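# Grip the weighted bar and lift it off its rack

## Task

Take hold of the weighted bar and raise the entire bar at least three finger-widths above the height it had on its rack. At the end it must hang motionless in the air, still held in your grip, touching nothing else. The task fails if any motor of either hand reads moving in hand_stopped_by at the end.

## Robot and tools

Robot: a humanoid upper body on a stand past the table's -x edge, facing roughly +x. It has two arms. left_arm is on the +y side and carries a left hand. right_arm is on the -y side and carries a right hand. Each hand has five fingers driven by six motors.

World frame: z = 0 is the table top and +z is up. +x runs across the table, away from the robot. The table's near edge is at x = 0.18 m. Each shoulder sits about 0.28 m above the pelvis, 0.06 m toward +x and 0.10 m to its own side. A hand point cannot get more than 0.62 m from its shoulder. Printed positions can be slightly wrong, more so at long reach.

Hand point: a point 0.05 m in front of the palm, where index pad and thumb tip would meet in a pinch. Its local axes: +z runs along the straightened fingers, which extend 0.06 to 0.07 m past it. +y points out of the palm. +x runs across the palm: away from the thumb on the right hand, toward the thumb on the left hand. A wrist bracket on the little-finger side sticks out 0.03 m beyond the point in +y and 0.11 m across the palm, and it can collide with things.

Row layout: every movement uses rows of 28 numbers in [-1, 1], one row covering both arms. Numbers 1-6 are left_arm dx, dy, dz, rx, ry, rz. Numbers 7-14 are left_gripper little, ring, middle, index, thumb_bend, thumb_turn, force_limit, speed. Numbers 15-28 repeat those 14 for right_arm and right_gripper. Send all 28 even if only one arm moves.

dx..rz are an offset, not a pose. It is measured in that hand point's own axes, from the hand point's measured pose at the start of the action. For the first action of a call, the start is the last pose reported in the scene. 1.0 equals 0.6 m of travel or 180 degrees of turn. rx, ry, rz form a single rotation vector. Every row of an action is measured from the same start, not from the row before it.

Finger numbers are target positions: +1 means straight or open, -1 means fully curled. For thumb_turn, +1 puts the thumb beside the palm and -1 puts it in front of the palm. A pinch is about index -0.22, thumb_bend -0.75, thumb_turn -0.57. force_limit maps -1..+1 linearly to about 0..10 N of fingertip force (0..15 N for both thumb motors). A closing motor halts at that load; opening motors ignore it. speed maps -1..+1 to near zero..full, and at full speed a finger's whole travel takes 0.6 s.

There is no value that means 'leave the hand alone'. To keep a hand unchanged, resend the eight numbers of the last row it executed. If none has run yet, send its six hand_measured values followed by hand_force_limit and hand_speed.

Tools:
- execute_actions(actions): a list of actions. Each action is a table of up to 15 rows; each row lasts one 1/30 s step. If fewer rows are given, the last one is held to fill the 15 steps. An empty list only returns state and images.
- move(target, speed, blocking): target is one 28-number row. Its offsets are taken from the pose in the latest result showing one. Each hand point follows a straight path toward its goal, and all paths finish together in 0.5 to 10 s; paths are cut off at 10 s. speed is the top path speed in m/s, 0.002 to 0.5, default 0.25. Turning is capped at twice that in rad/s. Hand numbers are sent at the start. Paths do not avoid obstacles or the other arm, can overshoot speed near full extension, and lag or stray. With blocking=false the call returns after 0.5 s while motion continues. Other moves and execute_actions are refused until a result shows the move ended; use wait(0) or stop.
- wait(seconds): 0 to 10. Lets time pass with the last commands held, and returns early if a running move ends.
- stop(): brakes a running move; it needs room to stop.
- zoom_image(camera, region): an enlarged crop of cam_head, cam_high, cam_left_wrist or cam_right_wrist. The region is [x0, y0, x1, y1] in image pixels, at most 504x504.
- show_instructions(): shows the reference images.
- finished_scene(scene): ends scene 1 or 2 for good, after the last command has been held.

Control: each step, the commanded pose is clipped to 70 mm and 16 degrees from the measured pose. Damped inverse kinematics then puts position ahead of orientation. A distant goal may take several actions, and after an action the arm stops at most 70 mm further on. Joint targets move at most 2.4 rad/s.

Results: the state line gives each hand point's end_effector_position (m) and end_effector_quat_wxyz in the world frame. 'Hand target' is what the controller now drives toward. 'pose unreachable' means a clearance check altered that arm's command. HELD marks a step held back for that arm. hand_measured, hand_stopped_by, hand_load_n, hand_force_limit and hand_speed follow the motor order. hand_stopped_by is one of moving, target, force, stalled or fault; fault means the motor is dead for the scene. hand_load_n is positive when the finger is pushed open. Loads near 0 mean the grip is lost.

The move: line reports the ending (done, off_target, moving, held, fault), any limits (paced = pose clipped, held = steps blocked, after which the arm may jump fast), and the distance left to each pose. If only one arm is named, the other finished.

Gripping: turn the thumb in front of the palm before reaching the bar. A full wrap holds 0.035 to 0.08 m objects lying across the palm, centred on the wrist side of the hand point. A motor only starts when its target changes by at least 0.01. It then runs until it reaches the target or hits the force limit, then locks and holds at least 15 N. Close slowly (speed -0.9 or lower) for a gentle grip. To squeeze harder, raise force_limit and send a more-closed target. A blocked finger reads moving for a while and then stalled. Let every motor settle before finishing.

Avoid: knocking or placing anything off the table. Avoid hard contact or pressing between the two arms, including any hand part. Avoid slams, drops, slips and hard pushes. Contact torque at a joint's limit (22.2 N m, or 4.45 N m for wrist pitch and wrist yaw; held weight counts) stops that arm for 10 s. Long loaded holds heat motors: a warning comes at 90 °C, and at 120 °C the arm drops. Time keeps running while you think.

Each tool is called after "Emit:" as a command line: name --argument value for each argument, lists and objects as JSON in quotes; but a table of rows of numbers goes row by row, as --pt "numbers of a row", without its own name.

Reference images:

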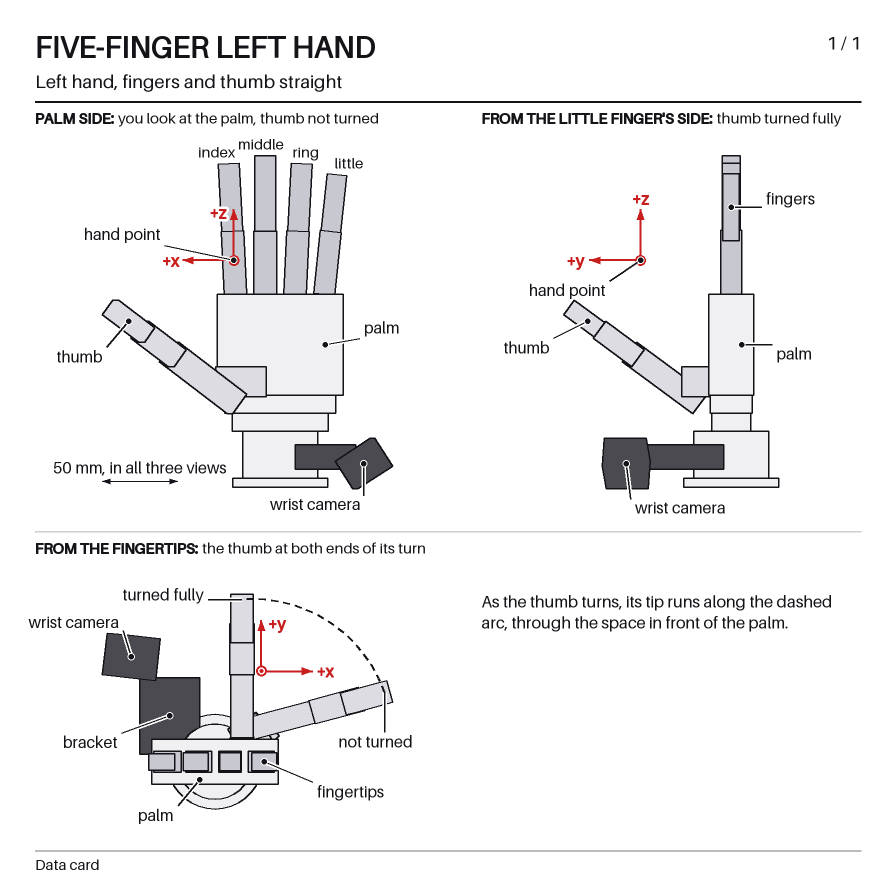

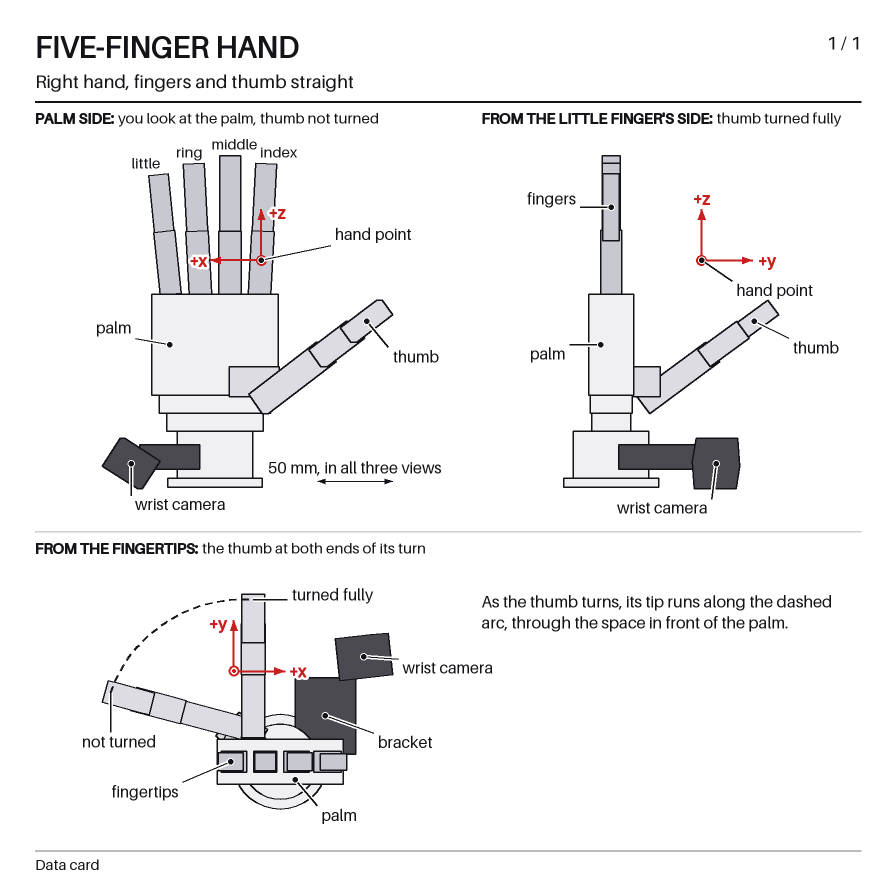

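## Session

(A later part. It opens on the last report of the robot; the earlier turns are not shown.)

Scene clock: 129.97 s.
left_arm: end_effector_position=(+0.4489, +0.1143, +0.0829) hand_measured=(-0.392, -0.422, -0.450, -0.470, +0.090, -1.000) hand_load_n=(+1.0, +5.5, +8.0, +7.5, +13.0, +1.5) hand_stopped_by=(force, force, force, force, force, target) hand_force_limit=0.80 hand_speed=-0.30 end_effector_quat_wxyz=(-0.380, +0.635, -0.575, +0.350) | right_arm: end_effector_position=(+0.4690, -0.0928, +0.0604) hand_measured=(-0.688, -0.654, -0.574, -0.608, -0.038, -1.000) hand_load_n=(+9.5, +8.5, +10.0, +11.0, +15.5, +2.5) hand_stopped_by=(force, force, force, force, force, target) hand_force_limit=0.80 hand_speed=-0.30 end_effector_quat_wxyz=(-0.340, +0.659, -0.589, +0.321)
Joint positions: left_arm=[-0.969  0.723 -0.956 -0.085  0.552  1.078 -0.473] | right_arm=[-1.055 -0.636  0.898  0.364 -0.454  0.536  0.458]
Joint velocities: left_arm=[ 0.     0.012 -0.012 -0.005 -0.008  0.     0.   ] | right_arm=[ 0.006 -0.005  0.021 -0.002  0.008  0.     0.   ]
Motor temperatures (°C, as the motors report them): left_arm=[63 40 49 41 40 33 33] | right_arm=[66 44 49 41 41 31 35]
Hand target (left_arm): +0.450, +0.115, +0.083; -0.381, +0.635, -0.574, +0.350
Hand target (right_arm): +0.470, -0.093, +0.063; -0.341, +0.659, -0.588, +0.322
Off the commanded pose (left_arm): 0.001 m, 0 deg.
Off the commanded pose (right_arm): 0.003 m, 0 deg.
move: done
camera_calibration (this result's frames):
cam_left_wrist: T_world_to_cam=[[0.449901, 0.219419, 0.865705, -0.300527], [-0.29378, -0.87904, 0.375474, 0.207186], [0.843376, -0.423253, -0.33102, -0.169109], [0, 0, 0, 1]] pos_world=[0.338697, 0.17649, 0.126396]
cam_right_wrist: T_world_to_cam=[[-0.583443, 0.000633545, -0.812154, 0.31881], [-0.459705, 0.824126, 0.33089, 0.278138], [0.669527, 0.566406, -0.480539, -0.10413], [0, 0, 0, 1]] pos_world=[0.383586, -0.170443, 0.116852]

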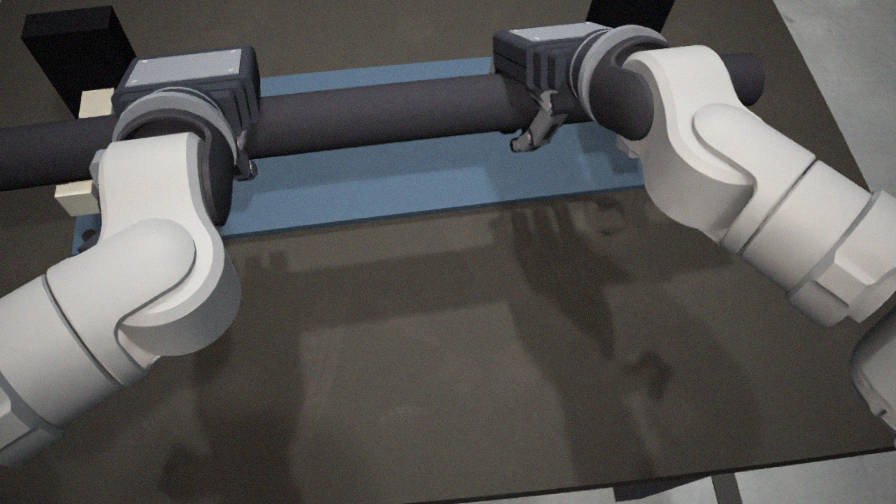

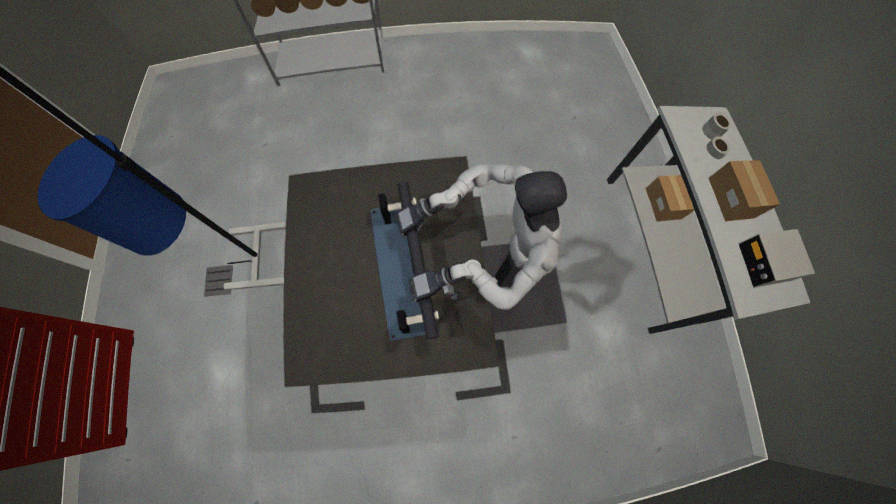

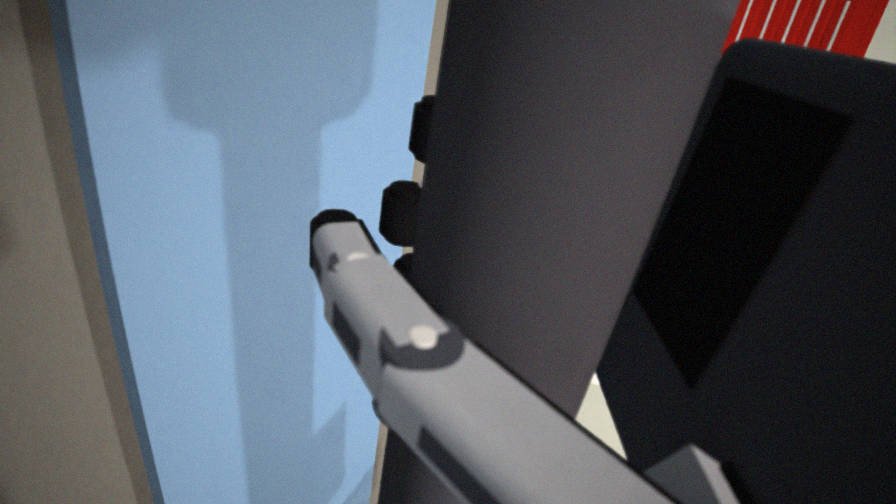

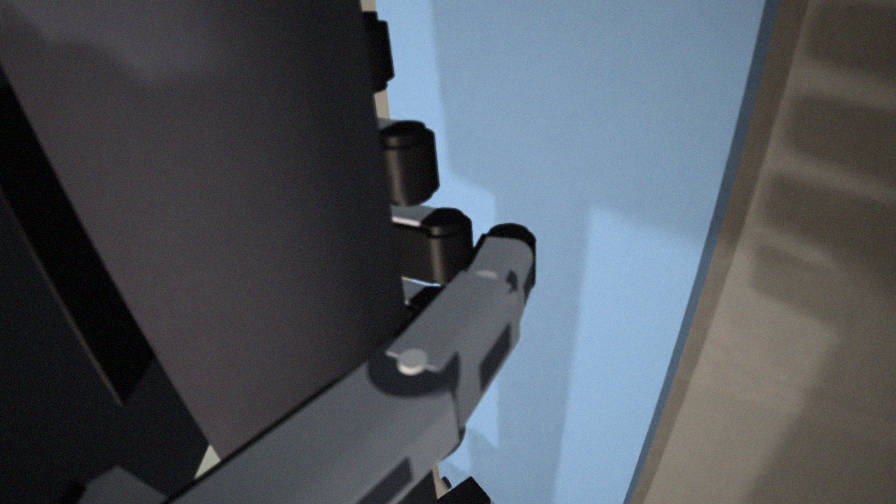

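Emit:
move --target '[0,0,0,0,0,0,-0.95,-0.95,-0.95,-0.95,-0.95,-1,1,-0.3, 0,0,0,0,0,0,-1,-1,-1,-1,-1,-1,1,-0.3]' --speed 0.03

Scene clock: 132.23 s.
left_arm: end_effector_position=(+0.4489, +0.1143, +0.0826) hand_measured=(-0.440, -0.448, -0.466, -0.484, +0.092, -1.000) hand_load_n=(+11.5, +10.5, +9.0, +8.5, +16.0, +3.5) hand_stopped_by=(force, force, force, force, force, target) hand_force_limit=1.00 hand_speed=-0.30 end_effector_quat_wxyz=(-0.379, +0.633, -0.577, +0.350) | right_arm: end_effector_position=(+0.4689, -0.0928, +0.0602) hand_measured=(-0.696, -0.664, -0.634, -0.608, -0.036, -1.000) hand_load_n=(+10.0, +10.0, +11.5, +8.5, +17.0, +3.5) hand_stopped_by=(force, force, force, force, force, target) hand_force_limit=1.00 hand_speed=-0.30 end_effector_quat_wxyz=(-0.341, +0.659, -0.588, +0.320)
Joint positions: left_arm=[-0.968  0.726 -0.956 -0.084  0.552  1.07  -0.473] | right_arm=[-1.054 -0.636  0.898  0.365 -0.453  0.534  0.456]
Joint velocities: left_arm=[ 0.    -0.014 -0.005  0.009 -0.002  0.     0.   ] | right_arm=[ 0.002  0.008 -0.018 -0.006  0.006  0.     0.   ]
Motor temperatures (°C, as the motors report them): left_arm=[63 40 49 41 40 33 33] | right_arm=[66 44 49 41 41 31 35]
Hand target (left_arm): +0.449, +0.114, +0.083; -0.380, +0.635, -0.575, +0.350
Hand target (right_arm): +0.469, -0.093, +0.060; -0.340, +0.659, -0.589, +0.321
Off the commanded pose (left_arm): 0.000 m, 0 deg.
Off the commanded pose (right_arm): 0.000 m, 0 deg.
move: done
camera_calibration (this result's frames):
cam_left_wrist: T_world_to_cam=[[0.45134, 0.21478, 0.866119, -0.300408], [-0.298277, -0.878462, 0.373275, 0.209479], [0.841025, -0.426818, -0.332421, -0.167591], [0, 0, 0, 1]] pos_world=[0.339017, 0.17701, 0.126285]
cam_right_wrist: T_world_to_cam=[[-0.583077, 0.000887056, -0.812416, 0.318461], [-0.46047, 0.823501, 0.331382, 0.278447], [0.66932, 0.567314, -0.479756, -0.104113], [0, 0, 0, 1]] pos_world=[0.383589, -0.17052, 0.116502]

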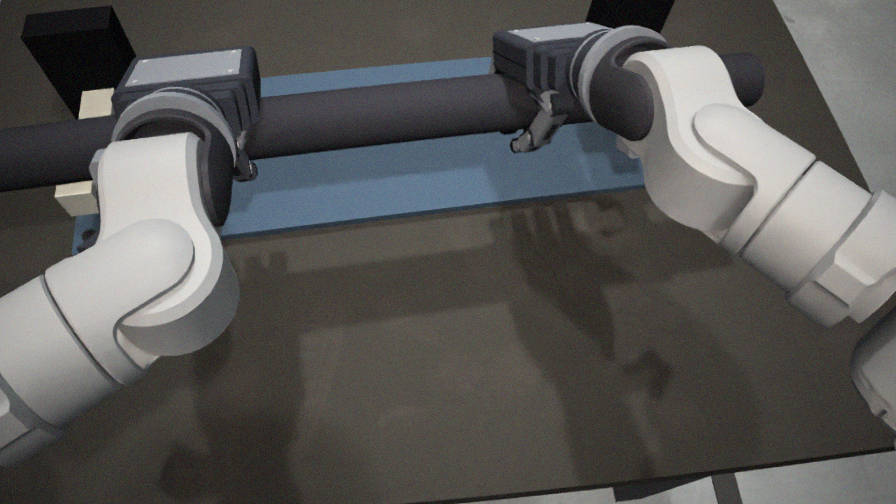

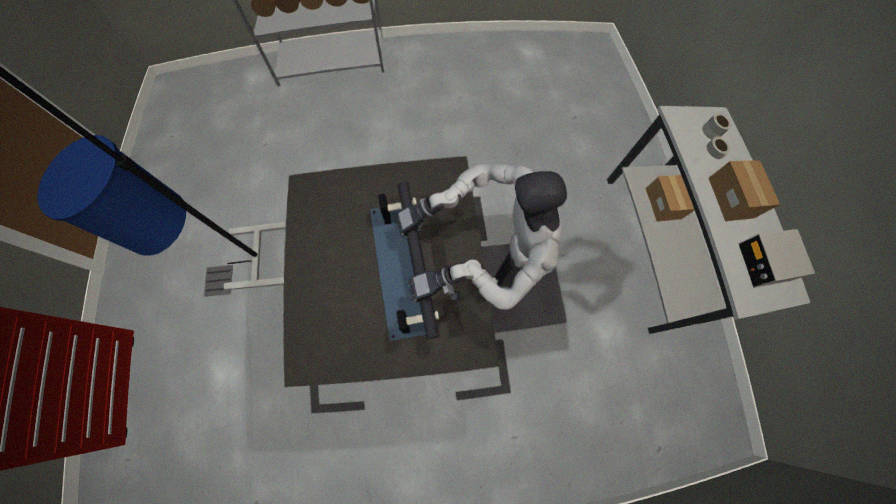

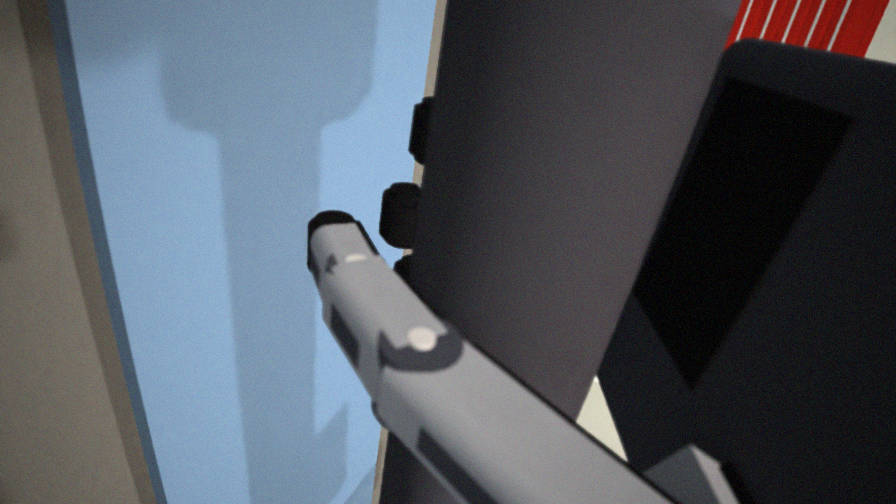

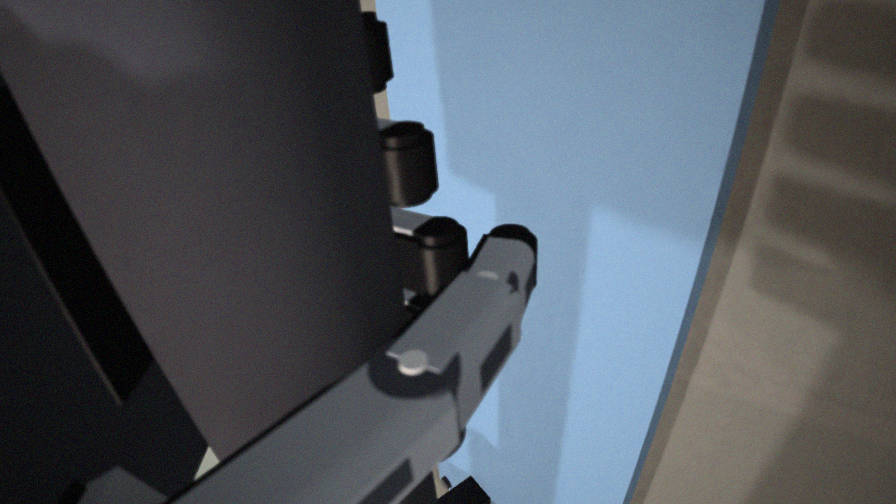

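Emit:
move --target '[0.001,-0.177,-0.093,0,0,0,-0.95,-0.95,-0.95,-0.95,-0.95,-1,1,-0.3, 0.004,-0.165,-0.112,0,0,0,-1,-1,-1,-1,-1,-1,1,-0.3]' --speed 0.05

Scene clock: 139.50 s.
left_arm: end_effector_position=(+0.4480, +0.1103, +0.2113) hand_measured=(-0.440, -0.450, -0.466, -0.484, +0.090, -1.000) hand_load_n=(+0.0, +0.0, +6.5, +16.0, +6.5, -1.5) hand_stopped_by=(force, force, force, force, force, target) hand_force_limit=1.00 hand_speed=-0.30 end_effector_quat_wxyz=(-0.379, +0.637, -0.568, +0.358) | right_arm: end_effector_position=(+0.4723, -0.0941, +0.1777) hand_measured=(-0.694, -0.662, -0.634, -0.608, -0.036, -1.000) hand_load_n=(+16.5, +14.0, +10.5, +4.0, +18.5, +2.5) hand_stopped_by=(force, force, force, force, force, target) hand_force_limit=1.00 hand_speed=-0.30 end_effector_quat_wxyz=(-0.350, +0.644, -0.610, +0.299)
Joint positions: left_arm=[-1.42   0.922 -1.033 -0.291  0.509  1.267 -0.913] | right_arm=[-1.339 -0.851  0.878  0.155 -0.287  0.668  0.775]
Joint velocities: left_arm=[-0.002 -0.002 -0.011  0.005  0.003  0.001  0.   ] | right_arm=[ 0.012 -0.012  0.021 -0.008  0.015  0.002 -0.012]
Motor temperatures (°C, as the motors report them): left_arm=[81 40 53 41 41 33 46] | right_arm=[67 44 49 41 41 31 34]
Hand target (left_arm): +0.445, +0.110, +0.201; -0.383, +0.625, -0.586, +0.347
Hand target (right_arm): +0.475, -0.098, +0.183; -0.348, +0.649, -0.598, +0.317
Off the commanded pose (left_arm): 0.010 m, 1 deg.
Off the commanded pose (right_arm): 0.004 m, 4 deg.
move: off_target (left_arm, right_arm)
camera_calibration (this result's frames):
cam_left_wrist: T_world_to_cam=[[0.437604, 0.236465, 0.867518, -0.407125], [-0.293551, -0.874366, 0.386409, 0.152362], [0.8499, -0.423755, -0.313211, -0.134174], [0, 0, 0, 1]] pos_world=[0.33692, 0.172634, 0.252289]
cam_right_wrist: T_world_to_cam=[[-0.599577, 0.0653997, -0.797641, 0.427188], [-0.431431, 0.813029, 0.390962, 0.216818], [0.674074, 0.578539, -0.459258, -0.0541184], [0, 0, 0, 1]] pos_world=[0.386154, -0.172908, 0.23112]

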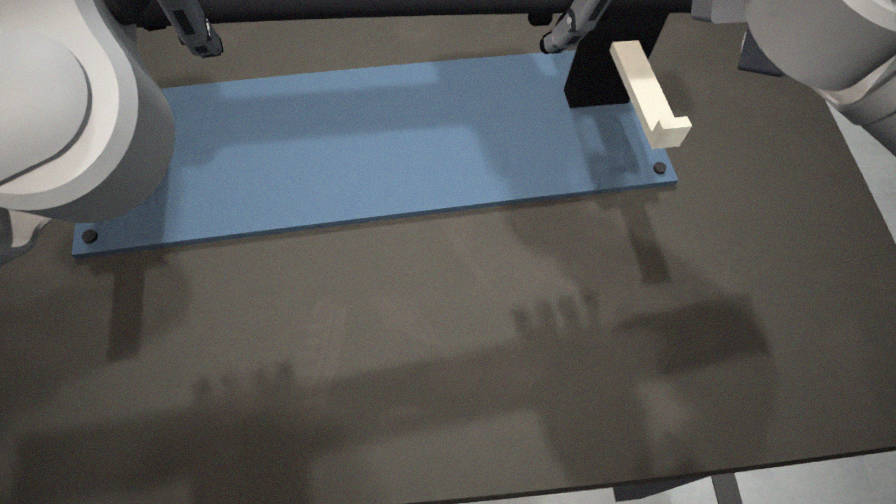

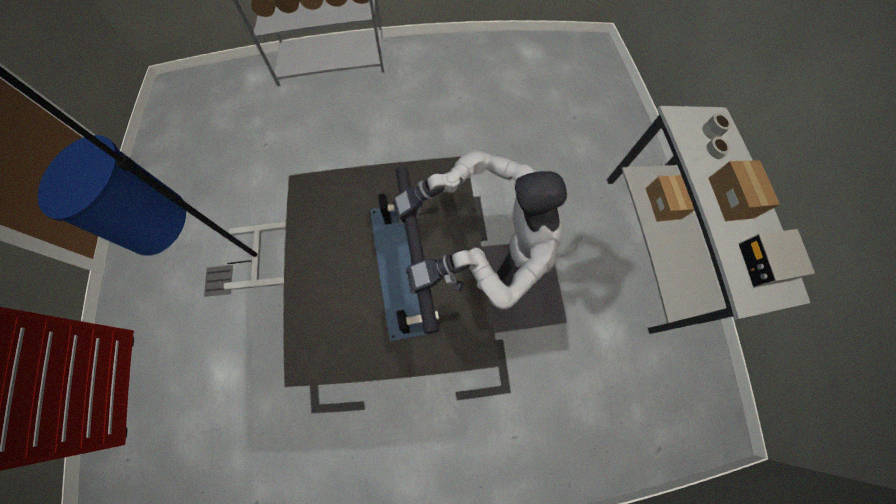

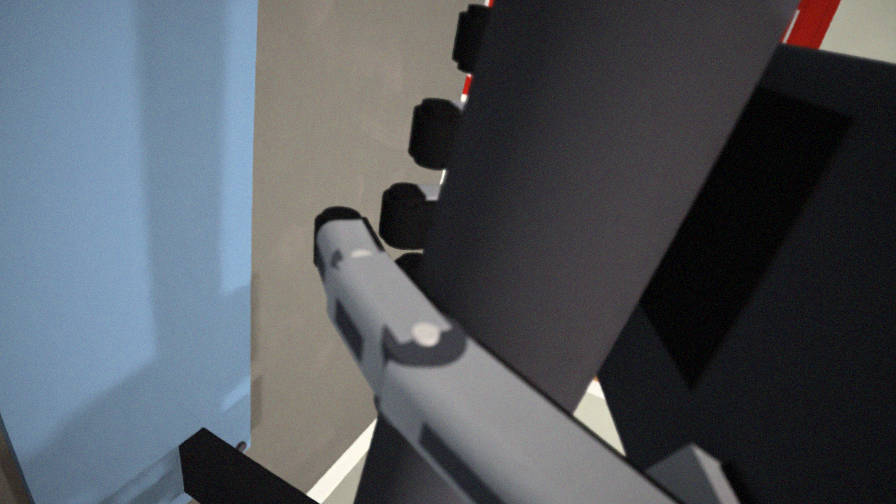

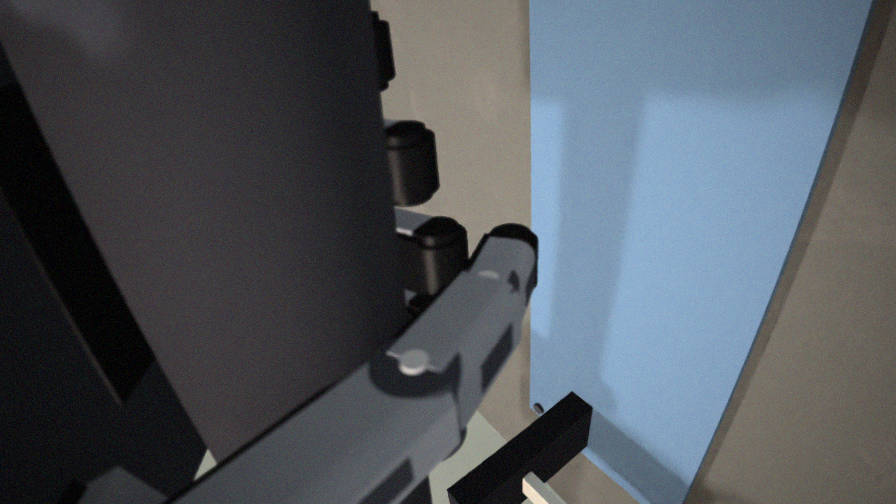

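Emit:
wait --seconds 1

Scene clock: 142.13 s.
left_arm: end_effector_position=(+0.4479, +0.1103, +0.2111) hand_measured=(-0.440, -0.450, -0.466, -0.484, +0.090, -1.000) hand_load_n=(+0.0, +0.0, +6.5, +16.0, +6.5, -1.5) hand_stopped_by=(force, force, force, force, force, target) hand_force_limit=1.00 hand_speed=-0.30 end_effector_quat_wxyz=(-0.379, +0.637, -0.568, +0.358) | right_arm: end_effector_position=(+0.4723, -0.0941, +0.1776) hand_measured=(-0.694, -0.662, -0.634, -0.608, -0.036, -1.000) hand_load_n=(+16.5, +14.0, +10.5, +4.0, +18.5, +2.5) hand_stopped_by=(force, force, force, force, force, target) hand_force_limit=1.00 hand_speed=-0.30 end_effector_quat_wxyz=(-0.350, +0.645, -0.610, +0.299)
Joint positions: left_arm=[-1.42   0.922 -1.033 -0.291  0.508  1.267 -0.913] | right_arm=[-1.34  -0.851  0.879  0.155 -0.286  0.668  0.774]
Joint velocities: left_arm=[-0.008 -0.009  0.015  0.002  0.003  0.     0.   ] | right_arm=[ 0.003 -0.002 -0.003  0.     0.002  0.     0.   ]
Motor temperatures (°C, as the motors report them): left_arm=[98 40 56 41 42 33 58] | right_arm=[67 44 49 41 41 31 34]
Hand target (left_arm): +0.445, +0.110, +0.201; -0.383, +0.625, -0.586, +0.347
Hand target (right_arm): +0.475, -0.098, +0.183; -0.348, +0.649, -0.598, +0.317
Off the commanded pose (left_arm): 0.010 m, 1 deg.
Off the commanded pose (right_arm): 0.004 m, 4 deg.
MOTOR HOT: a motor of the left arm reached 90 °C. Now the hottest motor of the left arm, joint 1 (shoulder pitch), reports 98 °C. The temperature limit of the motors' drives, at which the controller stops that arm, is 120 °C. To cool a motor, set the load down, stop pushing, or move to a pose that needs little force.
wait: 1.00 s; at rest from the start
camera_calibration (this result's frames):
cam_left_wrist: T_world_to_cam=[[0.438046, 0.236508, 0.867283, -0.40713], [-0.29334, -0.874354, 0.386596, 0.152246], [0.849745, -0.423756, -0.31363, -0.134004], [0, 0, 0, 1]] pos_world=[0.336871, 0.172622, 0.252212]
cam_right_wrist: T_world_to_cam=[[-0.599877, 0.0652971, -0.797423, 0.427167], [-0.431316, 0.813051, 0.391043, 0.216785], [0.67388, 0.578519, -0.459567, -0.0539719], [0, 0, 0, 1]] pos_world=[0.386121, -0.172926, 0.231057]

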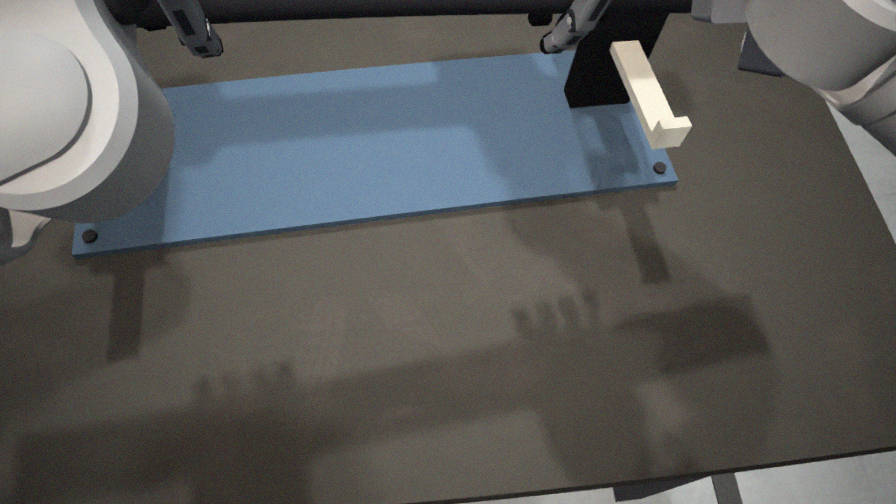

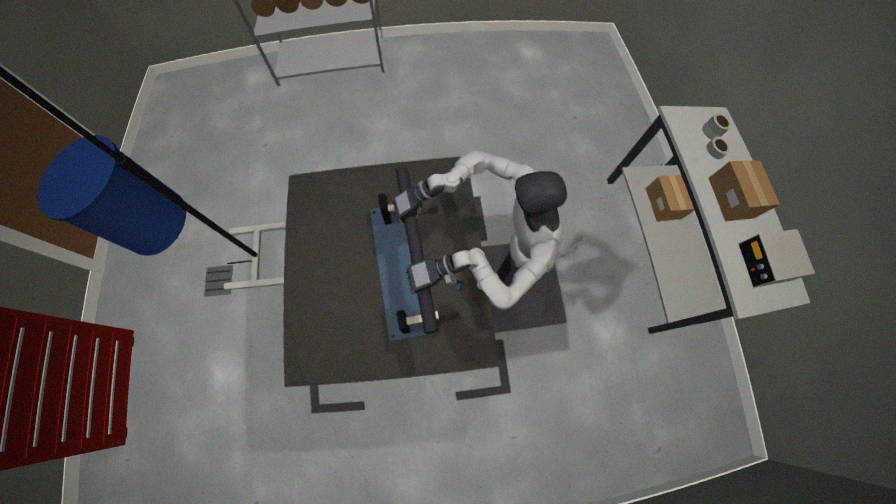

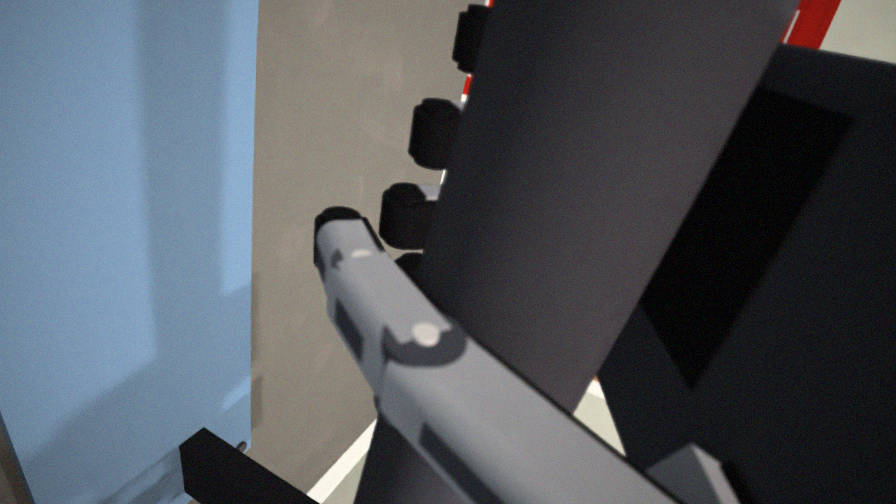

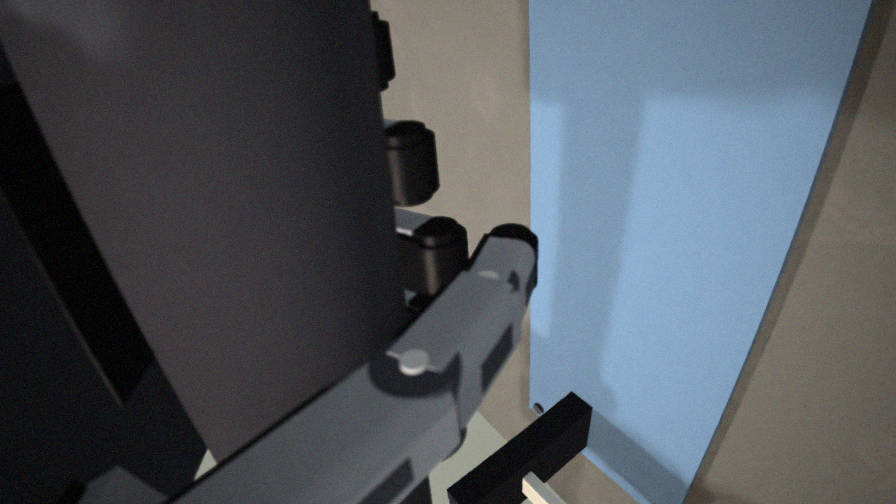

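Emit:
finished_scene --scene 1

The scene is finished: the task was done.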